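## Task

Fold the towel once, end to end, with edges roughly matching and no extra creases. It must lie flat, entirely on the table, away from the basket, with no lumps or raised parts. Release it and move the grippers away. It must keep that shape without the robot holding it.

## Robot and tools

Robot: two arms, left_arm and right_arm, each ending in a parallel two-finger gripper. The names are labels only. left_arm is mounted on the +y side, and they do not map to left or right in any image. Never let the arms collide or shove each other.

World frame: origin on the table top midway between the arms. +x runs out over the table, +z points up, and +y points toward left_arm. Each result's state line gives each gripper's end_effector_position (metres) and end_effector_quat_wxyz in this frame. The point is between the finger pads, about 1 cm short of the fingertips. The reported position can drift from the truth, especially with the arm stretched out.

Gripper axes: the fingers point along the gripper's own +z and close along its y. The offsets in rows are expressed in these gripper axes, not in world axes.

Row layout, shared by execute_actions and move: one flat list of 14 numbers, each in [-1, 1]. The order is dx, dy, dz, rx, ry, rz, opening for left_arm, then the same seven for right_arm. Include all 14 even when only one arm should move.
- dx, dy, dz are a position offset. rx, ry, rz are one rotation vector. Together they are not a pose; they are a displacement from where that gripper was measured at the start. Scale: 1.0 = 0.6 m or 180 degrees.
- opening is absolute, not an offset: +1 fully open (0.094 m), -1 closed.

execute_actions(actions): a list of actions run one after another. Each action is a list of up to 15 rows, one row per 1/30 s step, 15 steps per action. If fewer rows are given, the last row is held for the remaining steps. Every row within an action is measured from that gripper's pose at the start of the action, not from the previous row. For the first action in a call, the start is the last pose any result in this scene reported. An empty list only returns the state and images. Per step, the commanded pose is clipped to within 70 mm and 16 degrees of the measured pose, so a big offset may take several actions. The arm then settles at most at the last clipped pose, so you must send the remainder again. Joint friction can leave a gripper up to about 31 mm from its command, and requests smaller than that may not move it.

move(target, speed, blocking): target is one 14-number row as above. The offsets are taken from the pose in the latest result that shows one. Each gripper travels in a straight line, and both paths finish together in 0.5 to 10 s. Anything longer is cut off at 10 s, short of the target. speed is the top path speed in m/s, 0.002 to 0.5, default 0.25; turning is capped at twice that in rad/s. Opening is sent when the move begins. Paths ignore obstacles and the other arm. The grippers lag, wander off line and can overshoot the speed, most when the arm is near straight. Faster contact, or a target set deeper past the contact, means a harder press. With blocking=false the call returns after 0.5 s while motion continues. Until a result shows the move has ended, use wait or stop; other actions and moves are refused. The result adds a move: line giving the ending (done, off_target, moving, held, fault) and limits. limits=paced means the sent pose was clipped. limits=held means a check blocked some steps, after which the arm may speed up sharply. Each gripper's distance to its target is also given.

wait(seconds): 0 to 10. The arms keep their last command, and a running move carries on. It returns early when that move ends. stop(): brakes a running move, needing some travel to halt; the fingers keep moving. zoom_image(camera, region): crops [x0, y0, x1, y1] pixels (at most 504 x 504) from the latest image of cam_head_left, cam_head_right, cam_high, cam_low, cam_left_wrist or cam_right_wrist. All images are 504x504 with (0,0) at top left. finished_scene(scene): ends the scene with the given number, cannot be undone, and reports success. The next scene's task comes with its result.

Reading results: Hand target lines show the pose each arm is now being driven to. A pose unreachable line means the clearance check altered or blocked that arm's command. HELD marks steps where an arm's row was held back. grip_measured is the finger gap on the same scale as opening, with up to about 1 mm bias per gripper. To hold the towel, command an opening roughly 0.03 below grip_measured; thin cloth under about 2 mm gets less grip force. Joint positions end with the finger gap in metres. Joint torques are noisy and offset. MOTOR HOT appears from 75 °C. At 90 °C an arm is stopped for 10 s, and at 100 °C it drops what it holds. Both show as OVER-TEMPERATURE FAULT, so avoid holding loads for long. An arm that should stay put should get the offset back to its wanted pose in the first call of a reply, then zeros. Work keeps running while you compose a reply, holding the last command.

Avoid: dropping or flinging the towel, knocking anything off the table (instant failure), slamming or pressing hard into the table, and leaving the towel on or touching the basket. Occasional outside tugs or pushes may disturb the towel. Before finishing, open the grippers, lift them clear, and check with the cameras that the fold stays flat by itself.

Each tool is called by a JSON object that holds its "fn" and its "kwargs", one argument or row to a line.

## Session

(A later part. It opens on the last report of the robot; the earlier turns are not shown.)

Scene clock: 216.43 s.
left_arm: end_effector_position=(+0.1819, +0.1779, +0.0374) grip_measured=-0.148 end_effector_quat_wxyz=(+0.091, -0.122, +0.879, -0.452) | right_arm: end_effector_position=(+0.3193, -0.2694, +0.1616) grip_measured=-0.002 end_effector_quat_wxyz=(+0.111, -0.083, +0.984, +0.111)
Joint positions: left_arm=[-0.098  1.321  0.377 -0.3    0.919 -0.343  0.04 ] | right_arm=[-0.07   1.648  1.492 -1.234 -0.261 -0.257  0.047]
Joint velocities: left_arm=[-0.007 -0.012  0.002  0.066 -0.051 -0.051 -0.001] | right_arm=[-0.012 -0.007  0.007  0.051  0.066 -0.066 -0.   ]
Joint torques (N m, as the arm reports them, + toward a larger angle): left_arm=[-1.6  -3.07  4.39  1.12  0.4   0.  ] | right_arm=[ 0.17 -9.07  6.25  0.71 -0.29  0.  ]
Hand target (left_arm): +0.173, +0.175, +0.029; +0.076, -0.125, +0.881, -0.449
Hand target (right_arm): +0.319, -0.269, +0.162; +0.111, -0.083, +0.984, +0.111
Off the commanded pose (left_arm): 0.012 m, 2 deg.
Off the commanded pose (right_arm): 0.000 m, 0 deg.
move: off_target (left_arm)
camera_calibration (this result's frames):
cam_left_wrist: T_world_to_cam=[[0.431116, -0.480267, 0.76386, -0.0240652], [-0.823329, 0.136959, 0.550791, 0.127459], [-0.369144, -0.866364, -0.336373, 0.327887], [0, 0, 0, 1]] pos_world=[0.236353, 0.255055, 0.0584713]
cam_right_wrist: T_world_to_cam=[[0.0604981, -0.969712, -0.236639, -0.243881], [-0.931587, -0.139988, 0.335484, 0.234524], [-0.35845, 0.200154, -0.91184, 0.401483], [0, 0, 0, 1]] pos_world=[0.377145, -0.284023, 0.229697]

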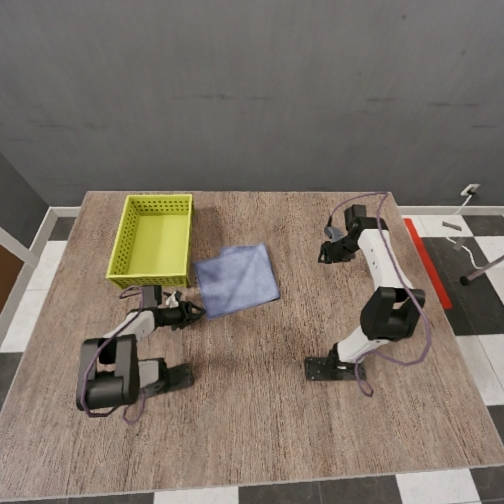

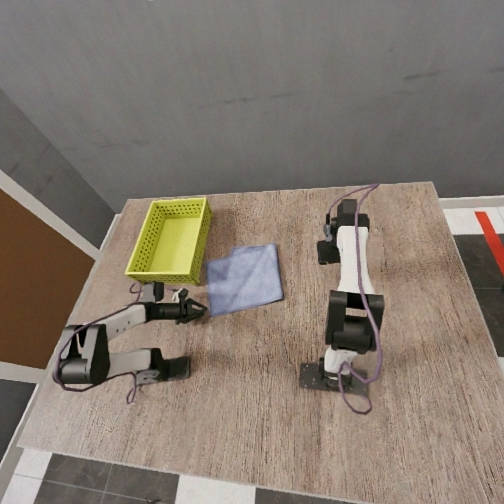

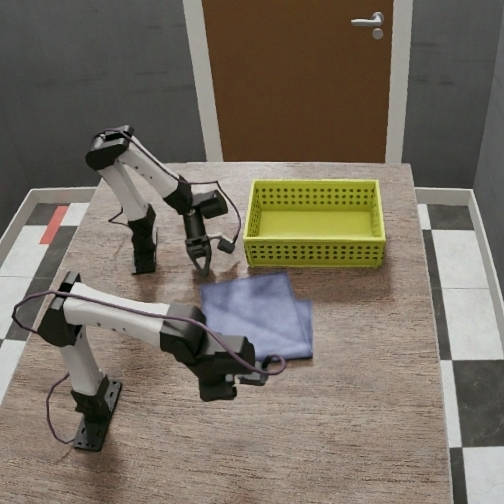

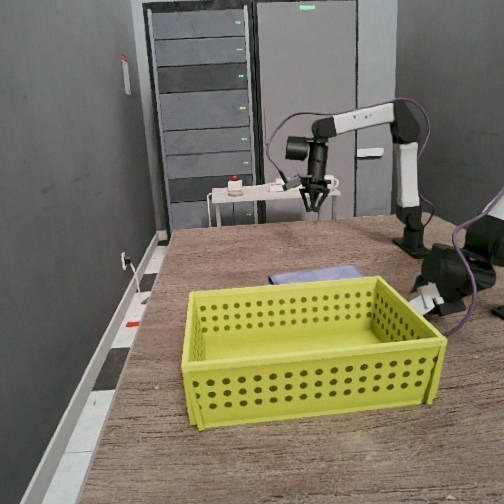

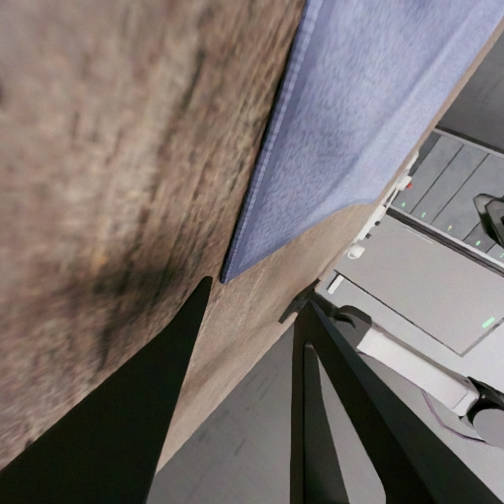

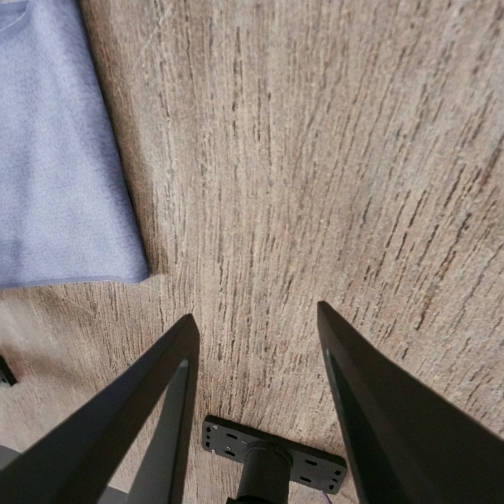

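{"fn": "move", "kwargs": {
  "target": [-0.036,0.006,0.016,0,0,0,-0.15, 0,0,0,0,0,0,0],
  "speed": 0.05
}}

{"fn": "move", "kwargs": {
  "target": [0.02,-0.04,0.062,0,0,0,-0.15, 0,0,0,0,0,0,0],
  "speed": 0.05
}}

Scene clock: 220.40 s.
left_arm: end_effector_position=(+0.1970, +0.1785, +0.0288) grip_measured=-0.148 end_effector_quat_wxyz=(+0.085, -0.124, +0.877, -0.456) | right_arm: end_effector_position=(+0.3193, -0.2694, +0.1616) grip_measured=-0.002 end_effector_quat_wxyz=(+0.111, -0.083, +0.984, +0.111)
Joint positions: left_arm=[-0.098  1.44   0.416 -0.23   0.927 -0.344  0.04 ] | right_arm=[-0.07   1.648  1.492 -1.234 -0.261 -0.257  0.047]
Joint velocities: left_arm=[ 0.012  0.002  0.007  0.095 -0.022  0.007 -0.001] | right_arm=[-0.002 -0.007  0.002 -0.081 -0.007 -0.022  0.   ]
Joint torques (N m, as the arm reports them, + toward a larger angle): left_arm=[-0.68 -3.01  7.58  1.21  0.4   0.04] | right_arm=[ 0.2  -9.05  6.23  0.7  -0.28  0.  ]
Hand target (left_arm): +0.204, +0.179, +0.029; +0.091, -0.122, +0.879, -0.452
Hand target (right_arm): +0.319, -0.269, +0.162; +0.111, -0.083, +0.984, +0.111
Off the commanded pose (left_arm): 0.008 m, 1 deg.
Off the commanded pose (right_arm): 0.000 m, 0 deg.
move: done
camera_calibration (this result's frames):
cam_left_wrist: T_world_to_cam=[[0.438468, -0.474305, 0.7634, -0.0262196], [-0.817074, 0.143425, 0.558408, 0.141929], [-0.374347, -0.868599, -0.324655, 0.332171], [0, 0, 0, 1]] pos_world=[0.25181, 0.255731, 0.048603]
cam_right_wrist: T_world_to_cam=[[0.0604981, -0.969712, -0.236639, -0.243881], [-0.931587, -0.139988, 0.335484, 0.234524], [-0.35845, 0.200154, -0.91184, 0.401483], [0, 0, 0, 1]] pos_world=[0.377145, -0.284023, 0.229697]

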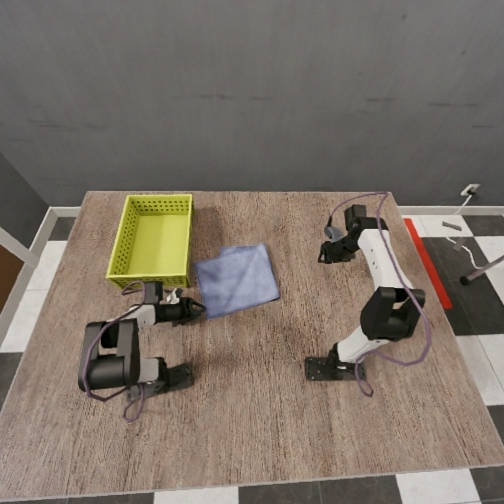

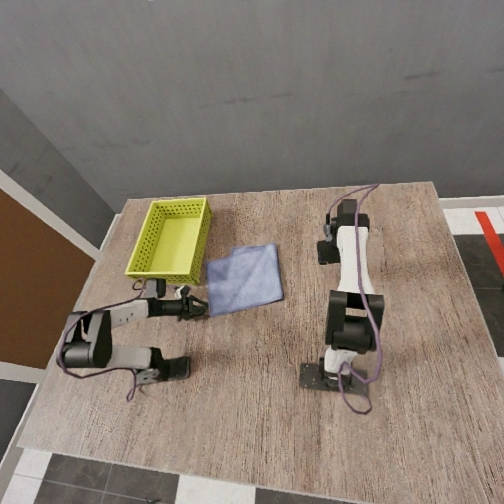

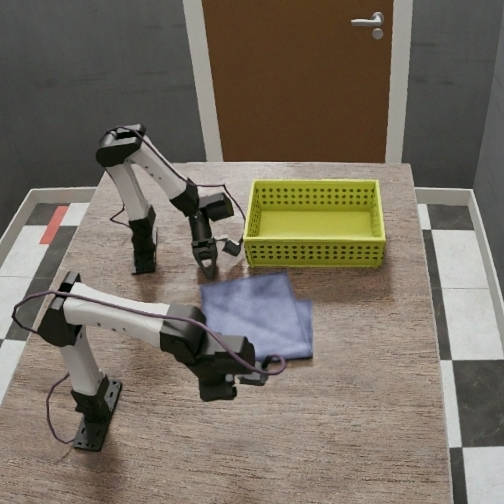

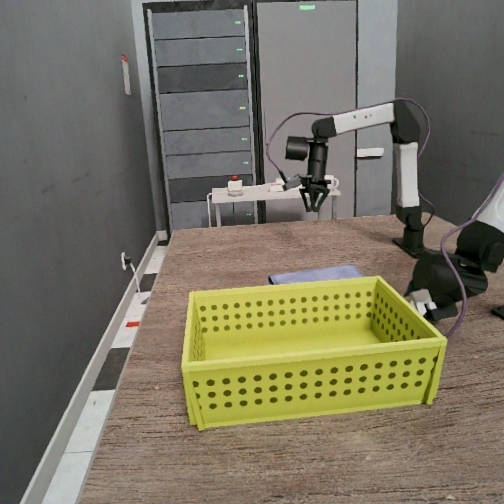

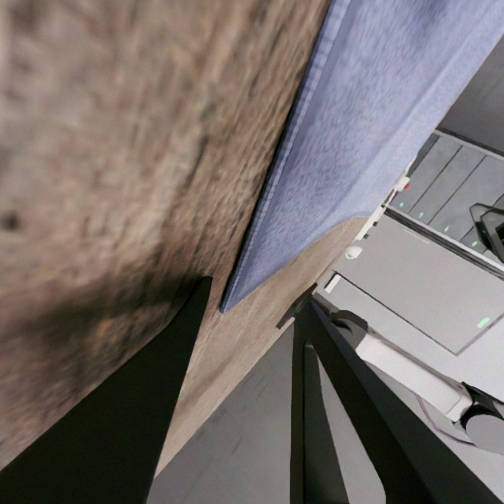

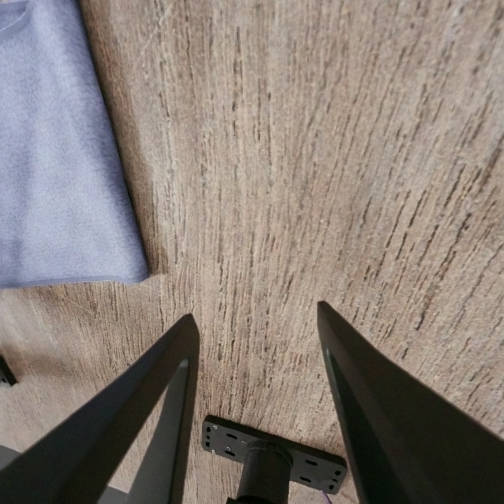

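Scene clock: 221.83 s.
left_arm: end_effector_position=(+0.2071, +0.1331, +0.0322) grip_measured=-0.148 end_effector_quat_wxyz=(+0.091, -0.120, +0.876, -0.459) | right_arm: end_effector_position=(+0.3193, -0.2694, +0.1616) grip_measured=-0.002 end_effector_quat_wxyz=(+0.111, -0.083, +0.984, +0.111)
Joint positions: left_arm=[-0.33   1.435  0.374  0.078  0.829 -0.676  0.04 ] | right_arm=[-0.07   1.648  1.492 -1.234 -0.261 -0.257  0.047]
Joint velocities: left_arm=[-0.002 -0.002 -0.007 -0.022  0.066  0.022  0.001] | right_arm=[ 0.017 -0.012 -0.022  0.007  0.051  0.051 -0.   ]
Joint torques (N m, as the arm reports them, + toward a larger angle): left_arm=[-1.59 -5.33  4.22  1.69  0.34 -0.04] | right_arm=[ 0.19 -9.    6.23  0.71 -0.29  0.01]
Hand target (left_arm): +0.198, +0.132, +0.026; +0.083, -0.123, +0.878, -0.455
Hand target (right_arm): +0.319, -0.269, +0.162; +0.111, -0.083, +0.984, +0.111
Off the commanded pose (left_arm): 0.010 m, 1 deg.
Off the commanded pose (right_arm): 0.000 m, 0 deg.
move: done
camera_calibration (this result's frames):
cam_left_wrist: T_world_to_cam=[[0.427608, -0.470294, 0.771994, -0.0533388], [-0.824721, 0.1467, 0.546182, 0.156338], [-0.370118, -0.870231, -0.325131, 0.297002], [0, 0, 0, 1]] pos_world=[0.261669, 0.210441, 0.0523527]
cam_right_wrist: T_world_to_cam=[[0.0604981, -0.969712, -0.236639, -0.243881], [-0.931587, -0.139988, 0.335484, 0.234524], [-0.35845, 0.200154, -0.91184, 0.401483], [0, 0, 0, 1]] pos_world=[0.377145, -0.284023, 0.229697]

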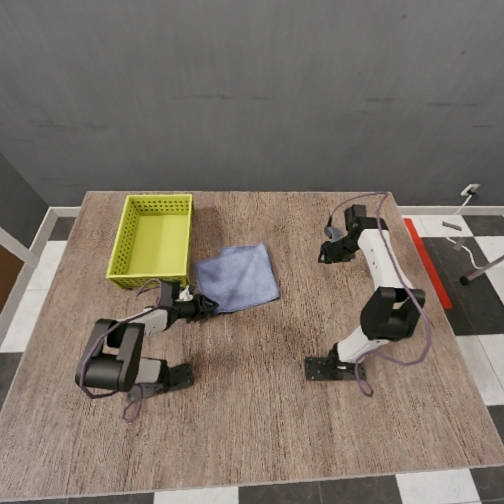

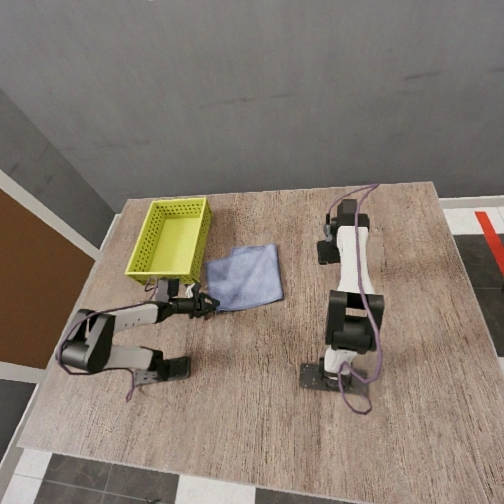

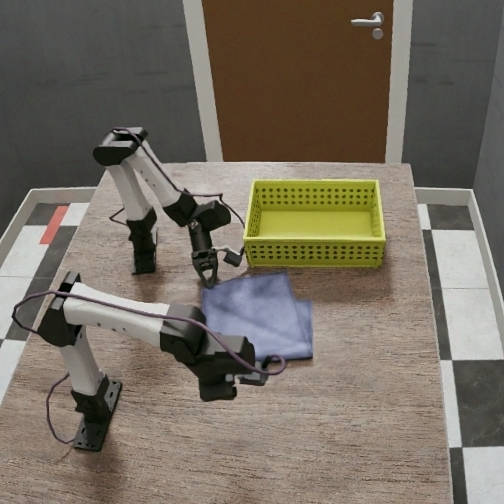

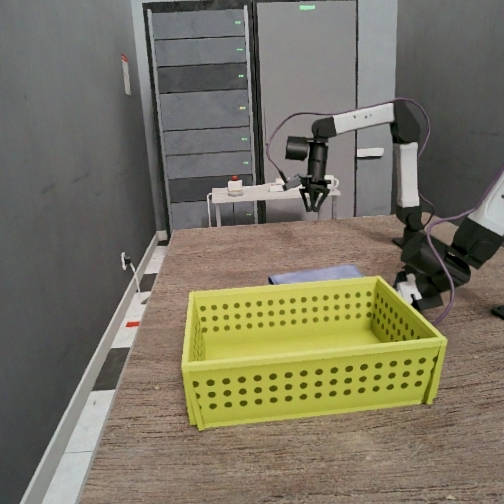

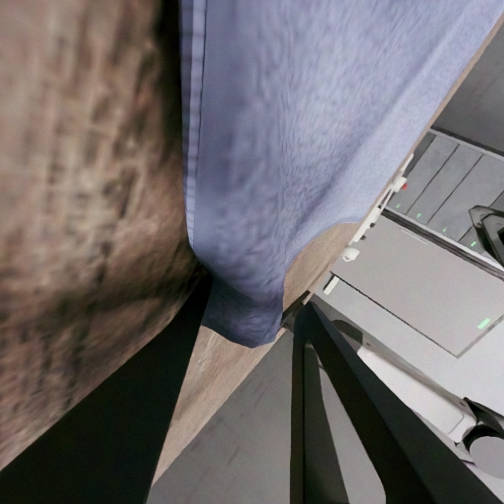

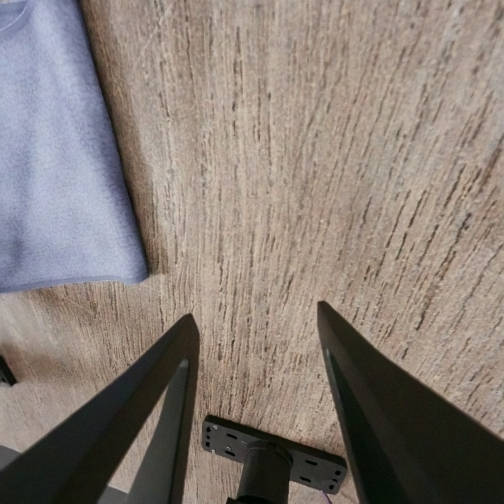

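{"fn": "move", "kwargs": {
  "target": [0,0,0,0,0,0,-1, 0,0,0,0,0,0,0]
}}

{"fn": "move", "kwargs": {
  "target": [-0.08,-0.27,0.03,-0.1,0,0,-1, 0,-0.15,0,0,0,0,0],
  "speed": 0.1
}}

Scene clock: 224.07 s.
left_arm: end_effector_position=(+0.2075, +0.1332, +0.0322) grip_measured=-0.931 end_effector_quat_wxyz=(+0.091, -0.121, +0.875, -0.459) | right_arm: end_effector_position=(+0.3193, -0.2694, +0.1616) grip_measured=-0.002 end_effector_quat_wxyz=(+0.111, -0.083, +0.984, +0.111)
Joint positions: left_arm=[-0.33   1.435  0.373  0.08   0.828 -0.679  0.003] | right_arm=[-0.07   1.648  1.492 -1.234 -0.261 -0.257  0.047]
Joint velocities: left_arm=[-0.007 -0.007 -0.007  0.007  0.022 -0.051 -0.   ] | right_arm=[ 0.012 -0.002 -0.012  0.007  0.037 -0.051 -0.   ]
Joint torques (N m, as the arm reports them, + toward a larger angle): left_arm=[-0.41 -4.79  6.33  1.56  0.4   0.12] | right_arm=[ 0.16 -9.04  6.21  0.7  -0.28  0.  ]
Hand target (left_arm): +0.207, +0.133, +0.032; +0.091, -0.120, +0.876, -0.459
Hand target (right_arm): +0.319, -0.269, +0.162; +0.111, -0.083, +0.984, +0.111
Off the commanded pose (left_arm): 0.000 m, 0 deg.
Off the commanded pose (right_arm): 0.000 m, 0 deg.
move: done
camera_calibration (this result's frames):
cam_left_wrist: T_world_to_cam=[[0.428372, -0.469307, 0.772172, -0.0538048], [-0.825202, 0.144988, 0.545912, 0.156952], [-0.368156, -0.871051, -0.325164, 0.296937], [0, 0, 0, 1]] pos_world=[0.261885, 0.21064, 0.0524179]
cam_right_wrist: T_world_to_cam=[[0.0604981, -0.969712, -0.236639, -0.243881], [-0.931587, -0.139988, 0.335484, 0.234524], [-0.35845, 0.200154, -0.91184, 0.401483], [0, 0, 0, 1]] pos_world=[0.377145, -0.284023, 0.229697]

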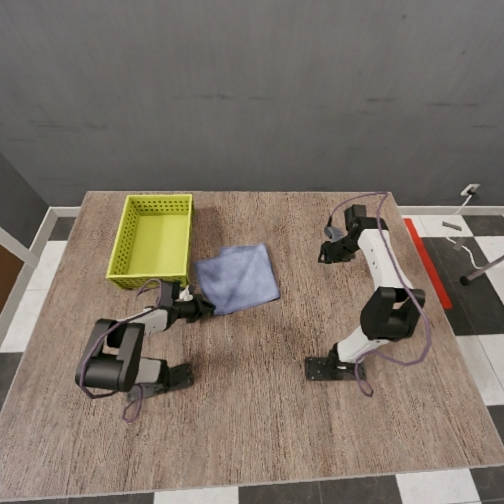

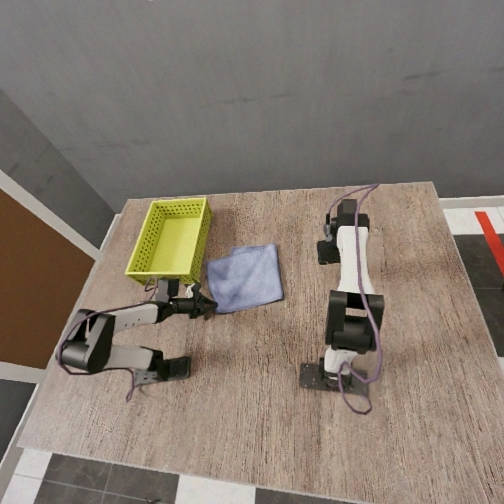

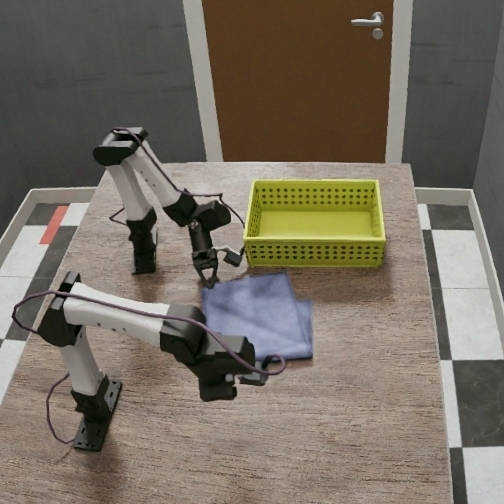

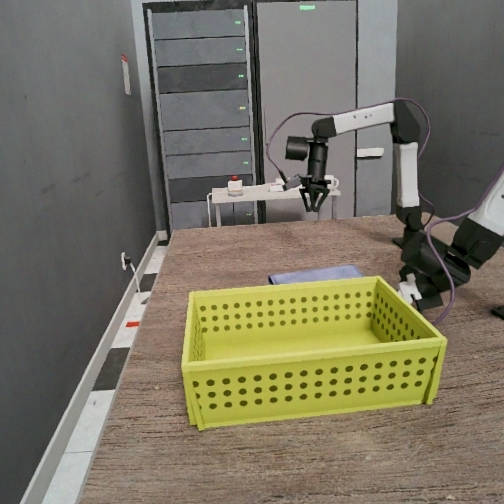

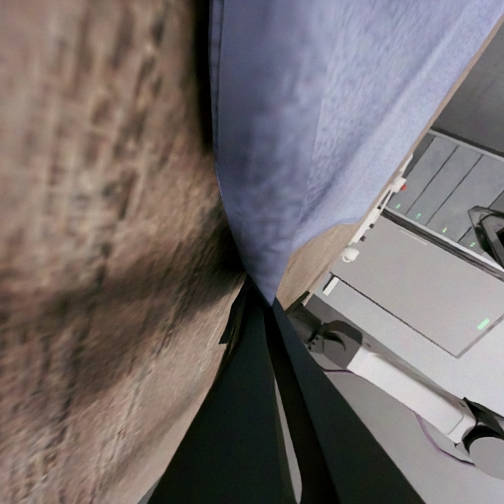

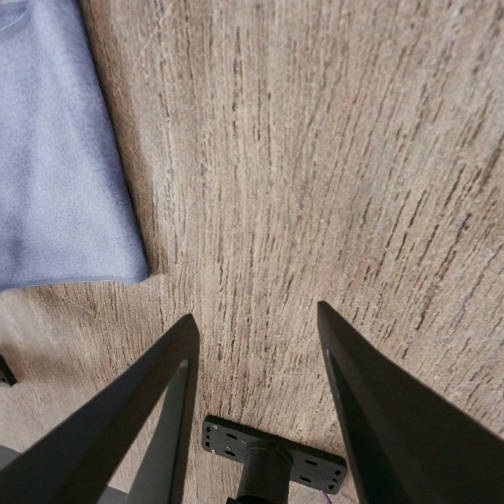

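Scene clock: 226.43 s.
left_arm: end_effector_position=(+0.2803, +0.0471, +0.1553) grip_measured=-0.931 end_effector_quat_wxyz=(+0.071, -0.135, +0.935, -0.320) | right_arm: end_effector_position=(+0.3332, -0.3529, +0.1417) grip_measured=-0.002 end_effector_quat_wxyz=(+0.110, -0.084, +0.985, +0.106)
Joint positions: left_arm=[-0.682  1.591  1.257 -0.702  0.421 -0.894  0.003] | right_arm=[-0.308  1.79   1.581 -1.248 -0.285 -0.504  0.047]
Joint velocities: left_arm=[-0.002 -0.002 -0.007  0.037  0.022  0.007 -0.   ] | right_arm=[ 0.012 -0.002  0.002  0.007 -0.051  0.022  0.001]
Joint torques (N m, as the arm reports them, + toward a larger angle): left_arm=[-1.38 -7.06  9.96  1.39  0.1   0.02] | right_arm=[-0.56 -8.9   7.94  0.46 -0.38 -0.09]
Hand target (left_arm): +0.281, +0.042, +0.156; +0.068, -0.134, +0.936, -0.317
Hand target (right_arm): +0.336, -0.356, +0.144; +0.112, -0.083, +0.984, +0.109
Off the commanded pose (left_arm): 0.004 m, 0 deg.
Off the commanded pose (right_arm): 0.005 m, 1 deg.
move: done
camera_calibration (this result's frames):
cam_left_wrist: T_world_to_cam=[[0.500602, -0.657623, 0.562966, -0.199345], [-0.770168, -0.0413944, 0.636496, 0.141655], [-0.395271, -0.75221, -0.527202, 0.32211], [0, 0, 0, 1]] pos_world=[0.336211, 0.117065, 0.191879]
cam_right_wrist: T_world_to_cam=[[0.0610626, -0.972026, -0.226797, -0.332708], [-0.930832, -0.137479, 0.338603, 0.242641], [-0.360311, 0.190434, -0.913187, 0.40243], [0, 0, 0, 1]] pos_world=[0.391173, -0.366679, 0.209877]

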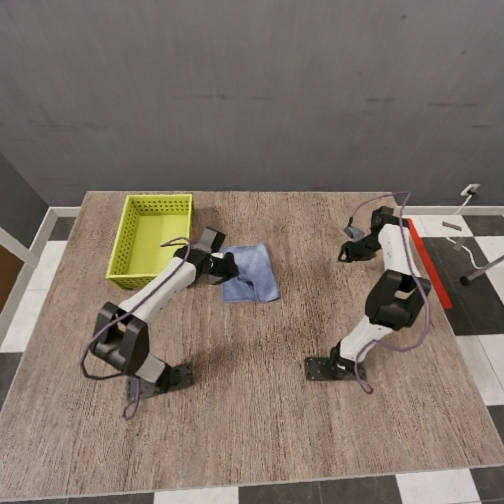

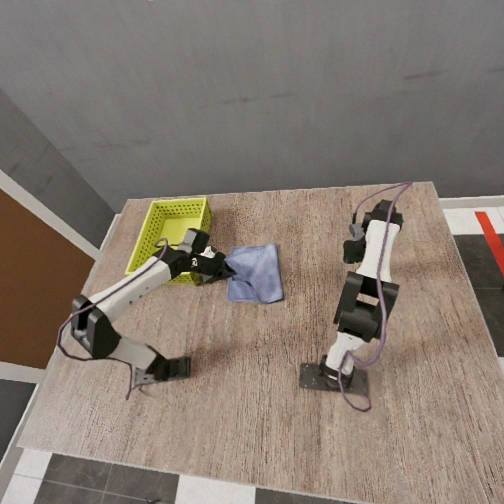

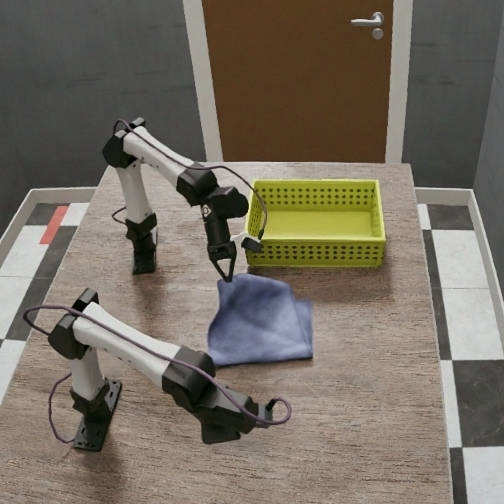

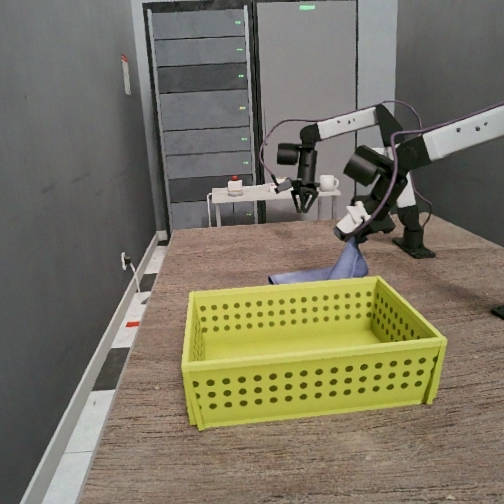

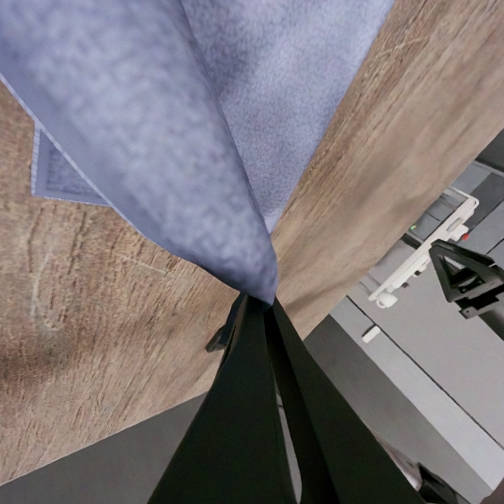

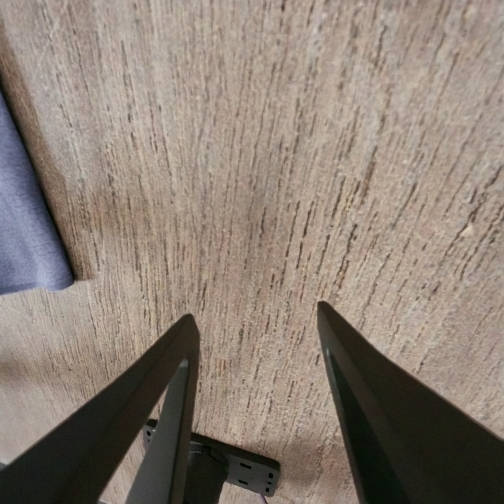

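{"fn": "move", "kwargs": {
  "target": [0.039,-0.217,0.041,0,0,0,-1, 0,-0.1,0,0,0,0,0],
  "speed": 0.1
}}

{"fn": "zoom_image", "kwargs": {
  "camera": "cam_high",
  "region": [150,220,370,420]
}}

Scene clock: 230.37 s.
left_arm: end_effector_position=(+0.2917, -0.0689, +0.2128) grip_measured=-0.931 end_effector_quat_wxyz=(+0.070, -0.135, +0.935, -0.322) | right_arm: end_effector_position=(+0.3421, -0.4071, +0.1288) grip_measured=-0.002 end_effector_quat_wxyz=(+0.108, -0.085, +0.985, +0.101)
Joint positions: left_arm=[-0.932  1.876  1.806 -0.885  0.287 -1.118  0.003] | right_arm=[-0.434  1.918  1.698 -1.274 -0.288 -0.637  0.047]
Joint velocities: left_arm=[ 0.002  0.017 -0.002 -0.022 -0.022 -0.066  0.   ] | right_arm=[-0.017  0.002  0.007 -0.022  0.022  0.022  0.   ]
Joint torques (N m, as the arm reports them, + toward a larger angle): left_arm=[-1.18 -9.99 10.16  1.61  0.09 -0.01] | right_arm=[ -0.56 -10.16   7.85   0.38  -0.39  -0.07]
Hand target (left_arm): +0.291, -0.074, +0.213; +0.069, -0.135, +0.935, -0.320
Hand target (right_arm): +0.344, -0.411, +0.130; +0.110, -0.084, +0.985, +0.105
Off the commanded pose (left_arm): 0.005 m, 0 deg.
Off the commanded pose (right_arm): 0.005 m, 1 deg.
move: done
camera_calibration (this result's frames):
cam_left_wrist: T_world_to_cam=[[0.500388, -0.655906, 0.565154, -0.313955], [-0.770182, -0.0390234, 0.63663, 0.109152], [-0.395515, -0.753833, -0.524694, 0.269171], [0, 0, 0, 1]] pos_world=[0.347628, 0.00124455, 0.249176]
cam_right_wrist: T_world_to_cam=[[0.0610639, -0.97407, -0.217851, -0.390899], [-0.929682, -0.134939, 0.342757, 0.247922], [-0.363266, 0.181603, -0.913815, 0.401619], [0, 0, 0, 1]] pos_world=[0.400253, -0.420244, 0.19687]

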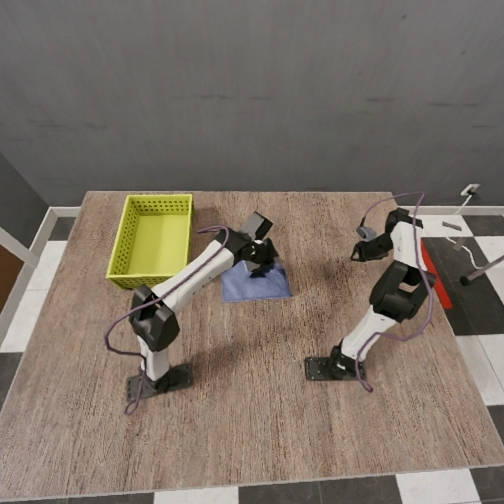

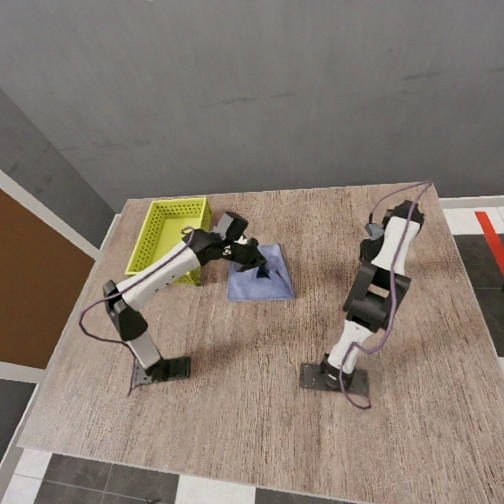

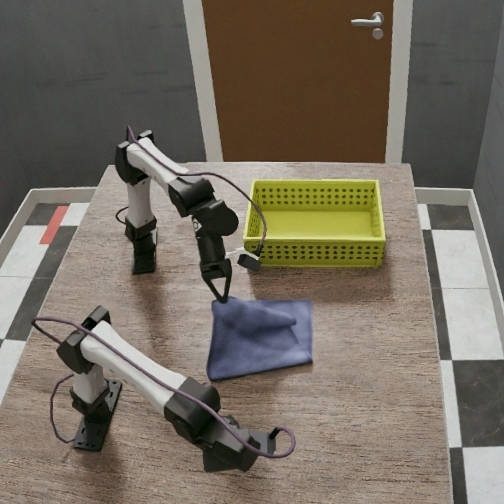

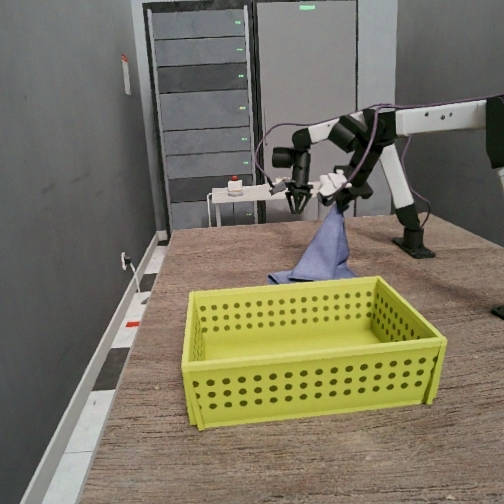

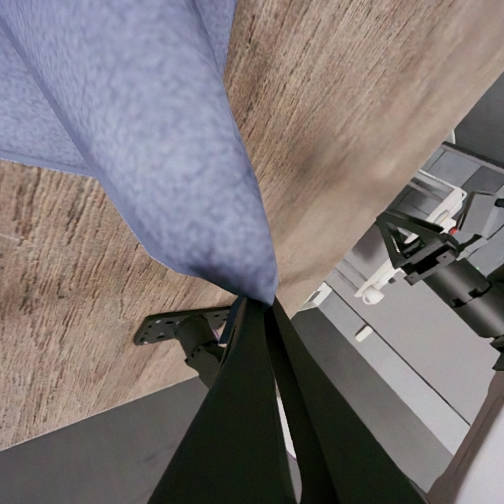

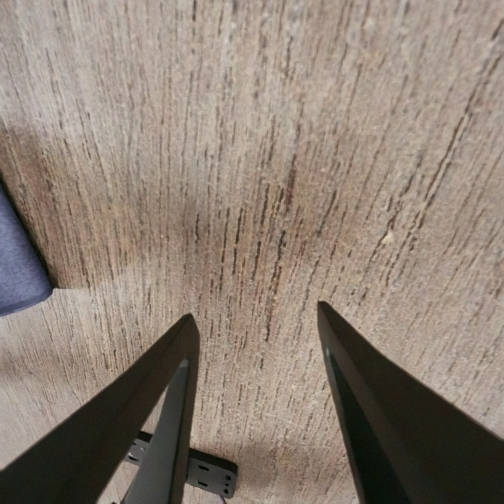

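Region (150, 220, 370, 420) of cam_high's 504x504 image, scaled by 2.291, with more detail than that image has; it fills the top 458 rows of this view, and the rest is white.

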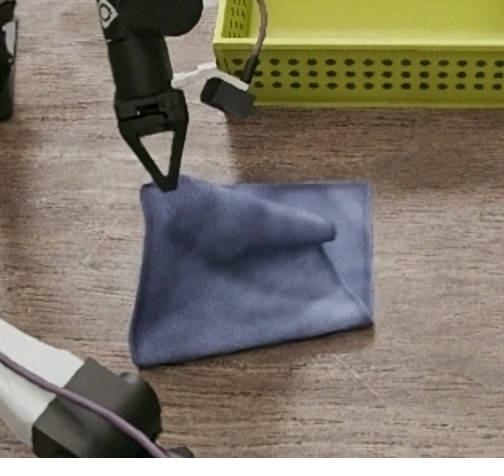

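{"fn": "move", "kwargs": {
  "target": [-0.063,0.345,0.052,0,0,0,-1, 0,0,0,0,0,0,0],
  "speed": 0.08
}}

{"fn": "zoom_image", "kwargs": {
  "camera": "cam_high",
  "region": [150,220,370,420]
}}

Scene clock: 235.70 s.
left_arm: end_effector_position=(+0.2937, +0.0769, +0.0703) grip_measured=-0.931 end_effector_quat_wxyz=(+0.075, -0.132, +0.933, -0.325) | right_arm: end_effector_position=(+0.3421, -0.4071, +0.1288) grip_measured=-0.002 end_effector_quat_wxyz=(+0.108, -0.085, +0.985, +0.101)
Joint positions: left_arm=[-0.576  1.677  0.998 -0.387  0.479 -0.79   0.003] | right_arm=[-0.434  1.918  1.698 -1.274 -0.288 -0.638  0.047]
Joint velocities: left_arm=[-0.007  0.002 -0.012  0.037 -0.051  0.022 -0.   ] | right_arm=[ 0.002 -0.022  0.012 -0.022 -0.066 -0.051  0.   ]
Joint torques (N m, as the arm reports them, + toward a larger angle): left_arm=[ 0.56 -9.09  5.66  1.56  0.24  0.18] | right_arm=[  0.17 -11.74   6.06   0.49  -0.32   0.  ]
Hand target (left_arm): +0.291, +0.083, +0.064; +0.073, -0.135, +0.934, -0.322
Hand target (right_arm): +0.342, -0.407, +0.129; +0.108, -0.085, +0.985, +0.101
Off the commanded pose (left_arm): 0.010 m, 1 deg.
Off the commanded pose (right_arm): 0.000 m, 0 deg.
move: done
camera_calibration (this result's frames):
cam_left_wrist: T_world_to_cam=[[0.492175, -0.653739, 0.574795, -0.137269], [-0.777411, -0.0330083, 0.628126, 0.209359], [-0.391657, -0.756, -0.52447, 0.304076], [0, 0, 0, 1]] pos_world=[0.349412, 0.147054, 0.106876]
cam_right_wrist: T_world_to_cam=[[0.0614373, -0.974064, -0.217774, -0.391035], [-0.929662, -0.135253, 0.342689, 0.247796], [-0.363256, 0.181402, -0.913859, 0.401539], [0, 0, 0, 1]] pos_world=[0.400252, -0.420218, 0.196876]

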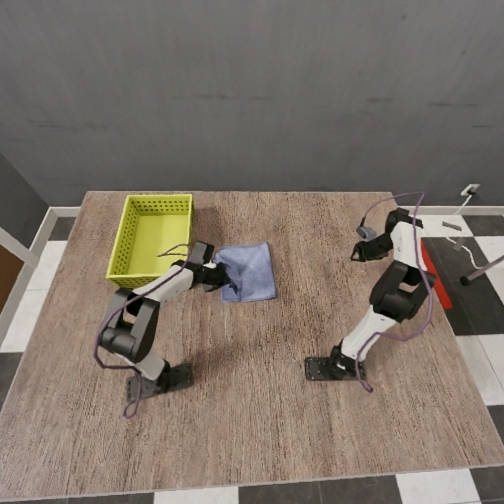

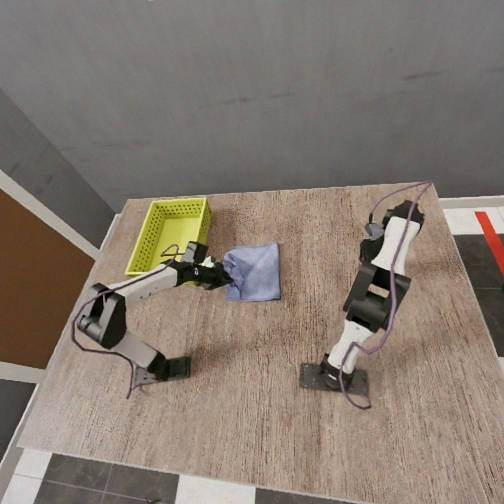

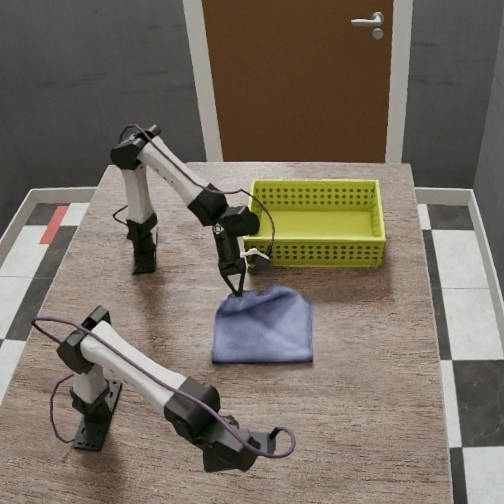

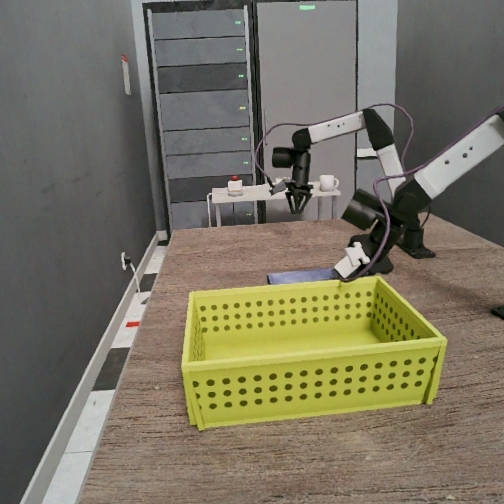

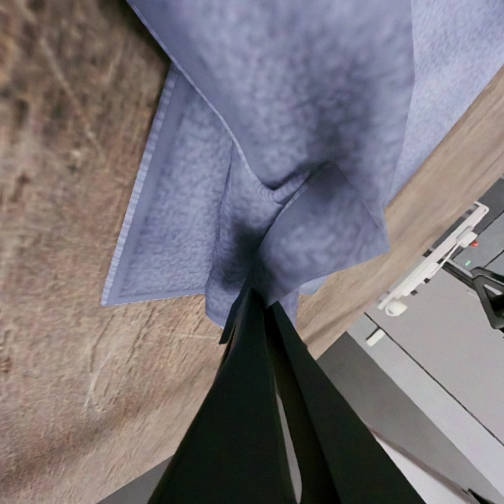

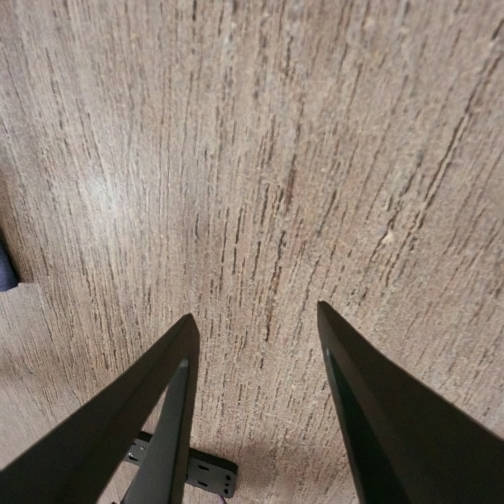

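Region (150, 220, 370, 420) of cam_high's 504x504 image, scaled by 2.291, with more detail than that image has; it fills the top 458 rows of this view, and the rest is white.

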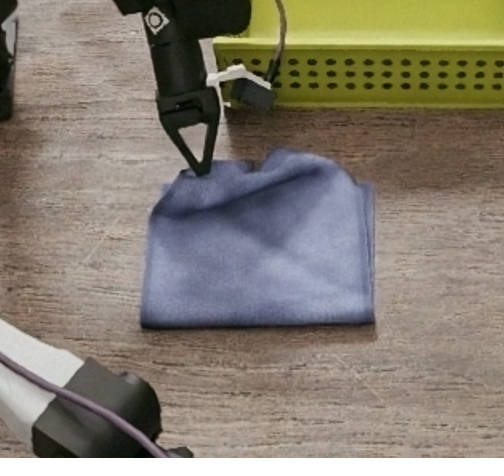

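{"fn": "move", "kwargs": {
  "target": [0.055,-0.48,0.055,0,0,0,-1, 0,0,0,0,0,0,0],
  "speed": 0.12
}}

{"fn": "zoom_image", "kwargs": {
  "camera": "cam_high",
  "region": [130,200,390,440]
}}

Scene clock: 243.07 s.
left_arm: end_effector_position=(+0.3314, -0.1676, +0.2225) grip_measured=-0.931 end_effector_quat_wxyz=(+0.077, -0.131, +0.931, -0.333) | right_arm: end_effector_position=(+0.3421, -0.4071, +0.1288) grip_measured=-0.002 end_effector_quat_wxyz=(+0.108, -0.085, +0.985, +0.101)
Joint positions: left_arm=[-1.025  2.469  2.792 -1.231  0.235 -1.194  0.003] | right_arm=[-0.434  1.918  1.698 -1.274 -0.288 -0.638  0.047]
Joint velocities: left_arm=[ 0.007  0.037  0.095 -0.095 -0.081 -0.037 -0.001] | right_arm=[-0.002 -0.017 -0.007 -0.022  0.022 -0.051  0.   ]
Joint torques (N m, as the arm reports them, + toward a larger angle): left_arm=[ -1.07 -14.26   9.03   1.69   0.01   0.  ] | right_arm=[  0.13 -11.77   6.13   0.48  -0.33   0.02]
Hand target (left_arm): +0.328, -0.170, +0.218; +0.073, -0.132, +0.933, -0.327
Hand target (right_arm): +0.342, -0.407, +0.129; +0.108, -0.085, +0.985, +0.101
Off the commanded pose (left_arm): 0.005 m, 1 deg.
Off the commanded pose (right_arm): 0.000 m, 0 deg.
move: done
camera_calibration (this result's frames):
cam_left_wrist: T_world_to_cam=[[0.487419, -0.6459, 0.587567, -0.403012], [-0.781517, -0.022593, 0.623475, 0.139155], [-0.389428, -0.763088, -0.515794, 0.20998], [0, 0, 0, 1]] pos_world=[0.386959, -0.096928, 0.258344]
cam_right_wrist: T_world_to_cam=[[0.0614373, -0.974064, -0.217774, -0.391035], [-0.929662, -0.135253, 0.342689, 0.247796], [-0.363256, 0.181402, -0.913859, 0.401539], [0, 0, 0, 1]] pos_world=[0.400252, -0.420218, 0.196876]

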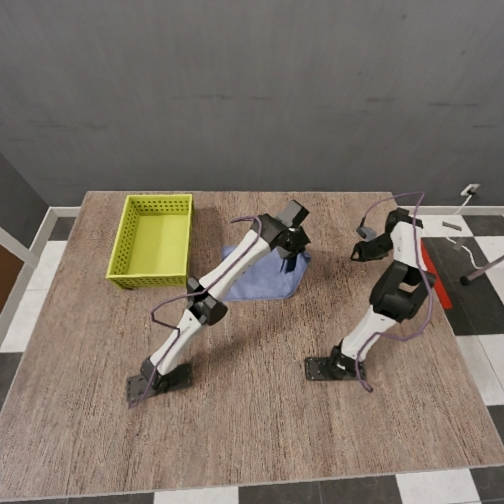

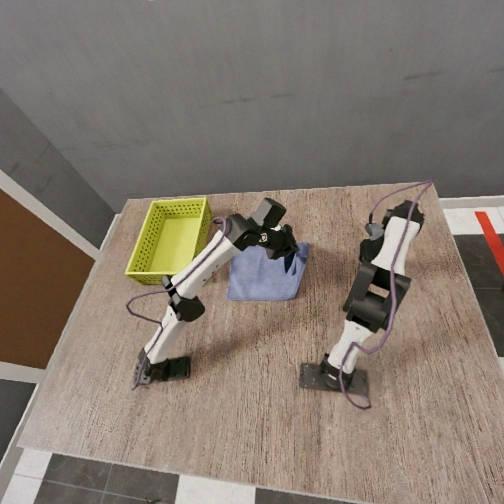

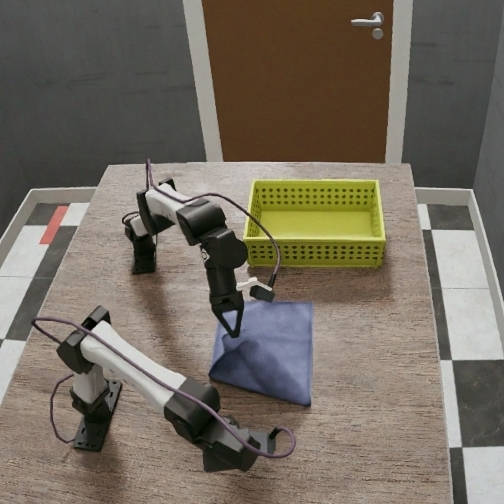

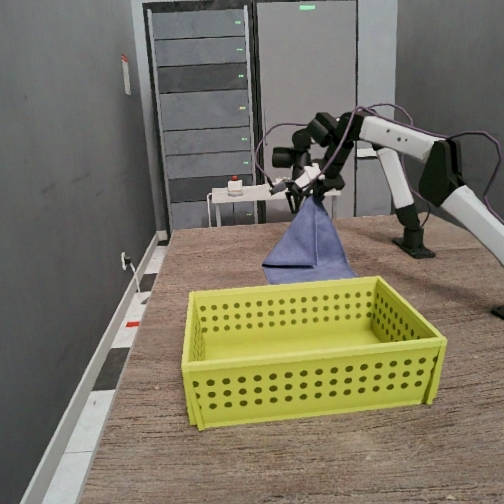

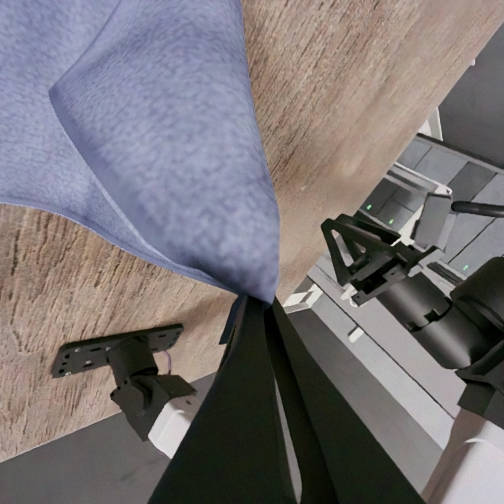

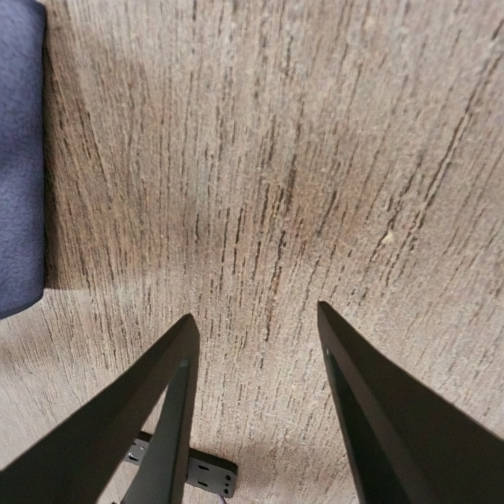

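Region (130, 200, 390, 440) of cam_high's 504x504 image, scaled by 1.938, with more detail than that image has; it fills the top 465 rows of this view, and the rest is white.

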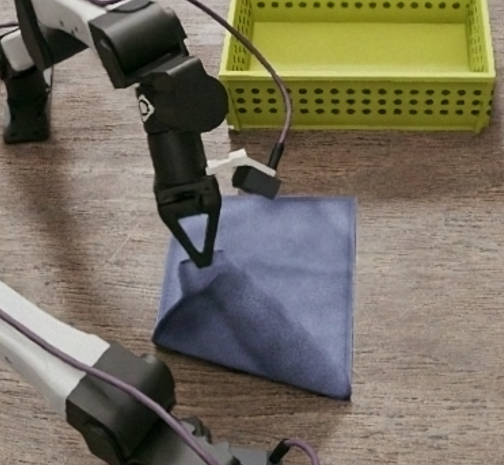

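{"fn": "zoom_image", "kwargs": {
  "camera": "cam_head_left",
  "region": [240,200,400,320]
}}

{"fn": "zoom_image", "kwargs": {
  "camera": "cam_head_right",
  "region": [240,200,400,320]
}}

Region (240, 200, 400, 320) of cam_head_left's 504x504 image, scaled by 3.150, with more detail than that image has; it fills the top 378 rows of this view, and the rest is white.

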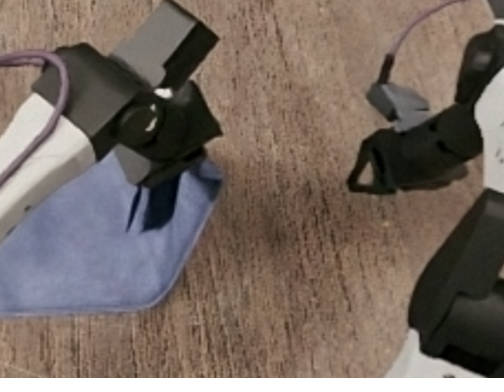

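Region (240, 200, 400, 320) of cam_head_right's 504x504 image, scaled by 3.150, with more detail than that image has; it fills the top 378 rows of this view, and the rest is white.

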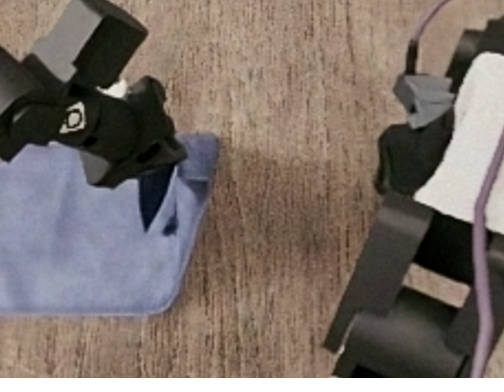

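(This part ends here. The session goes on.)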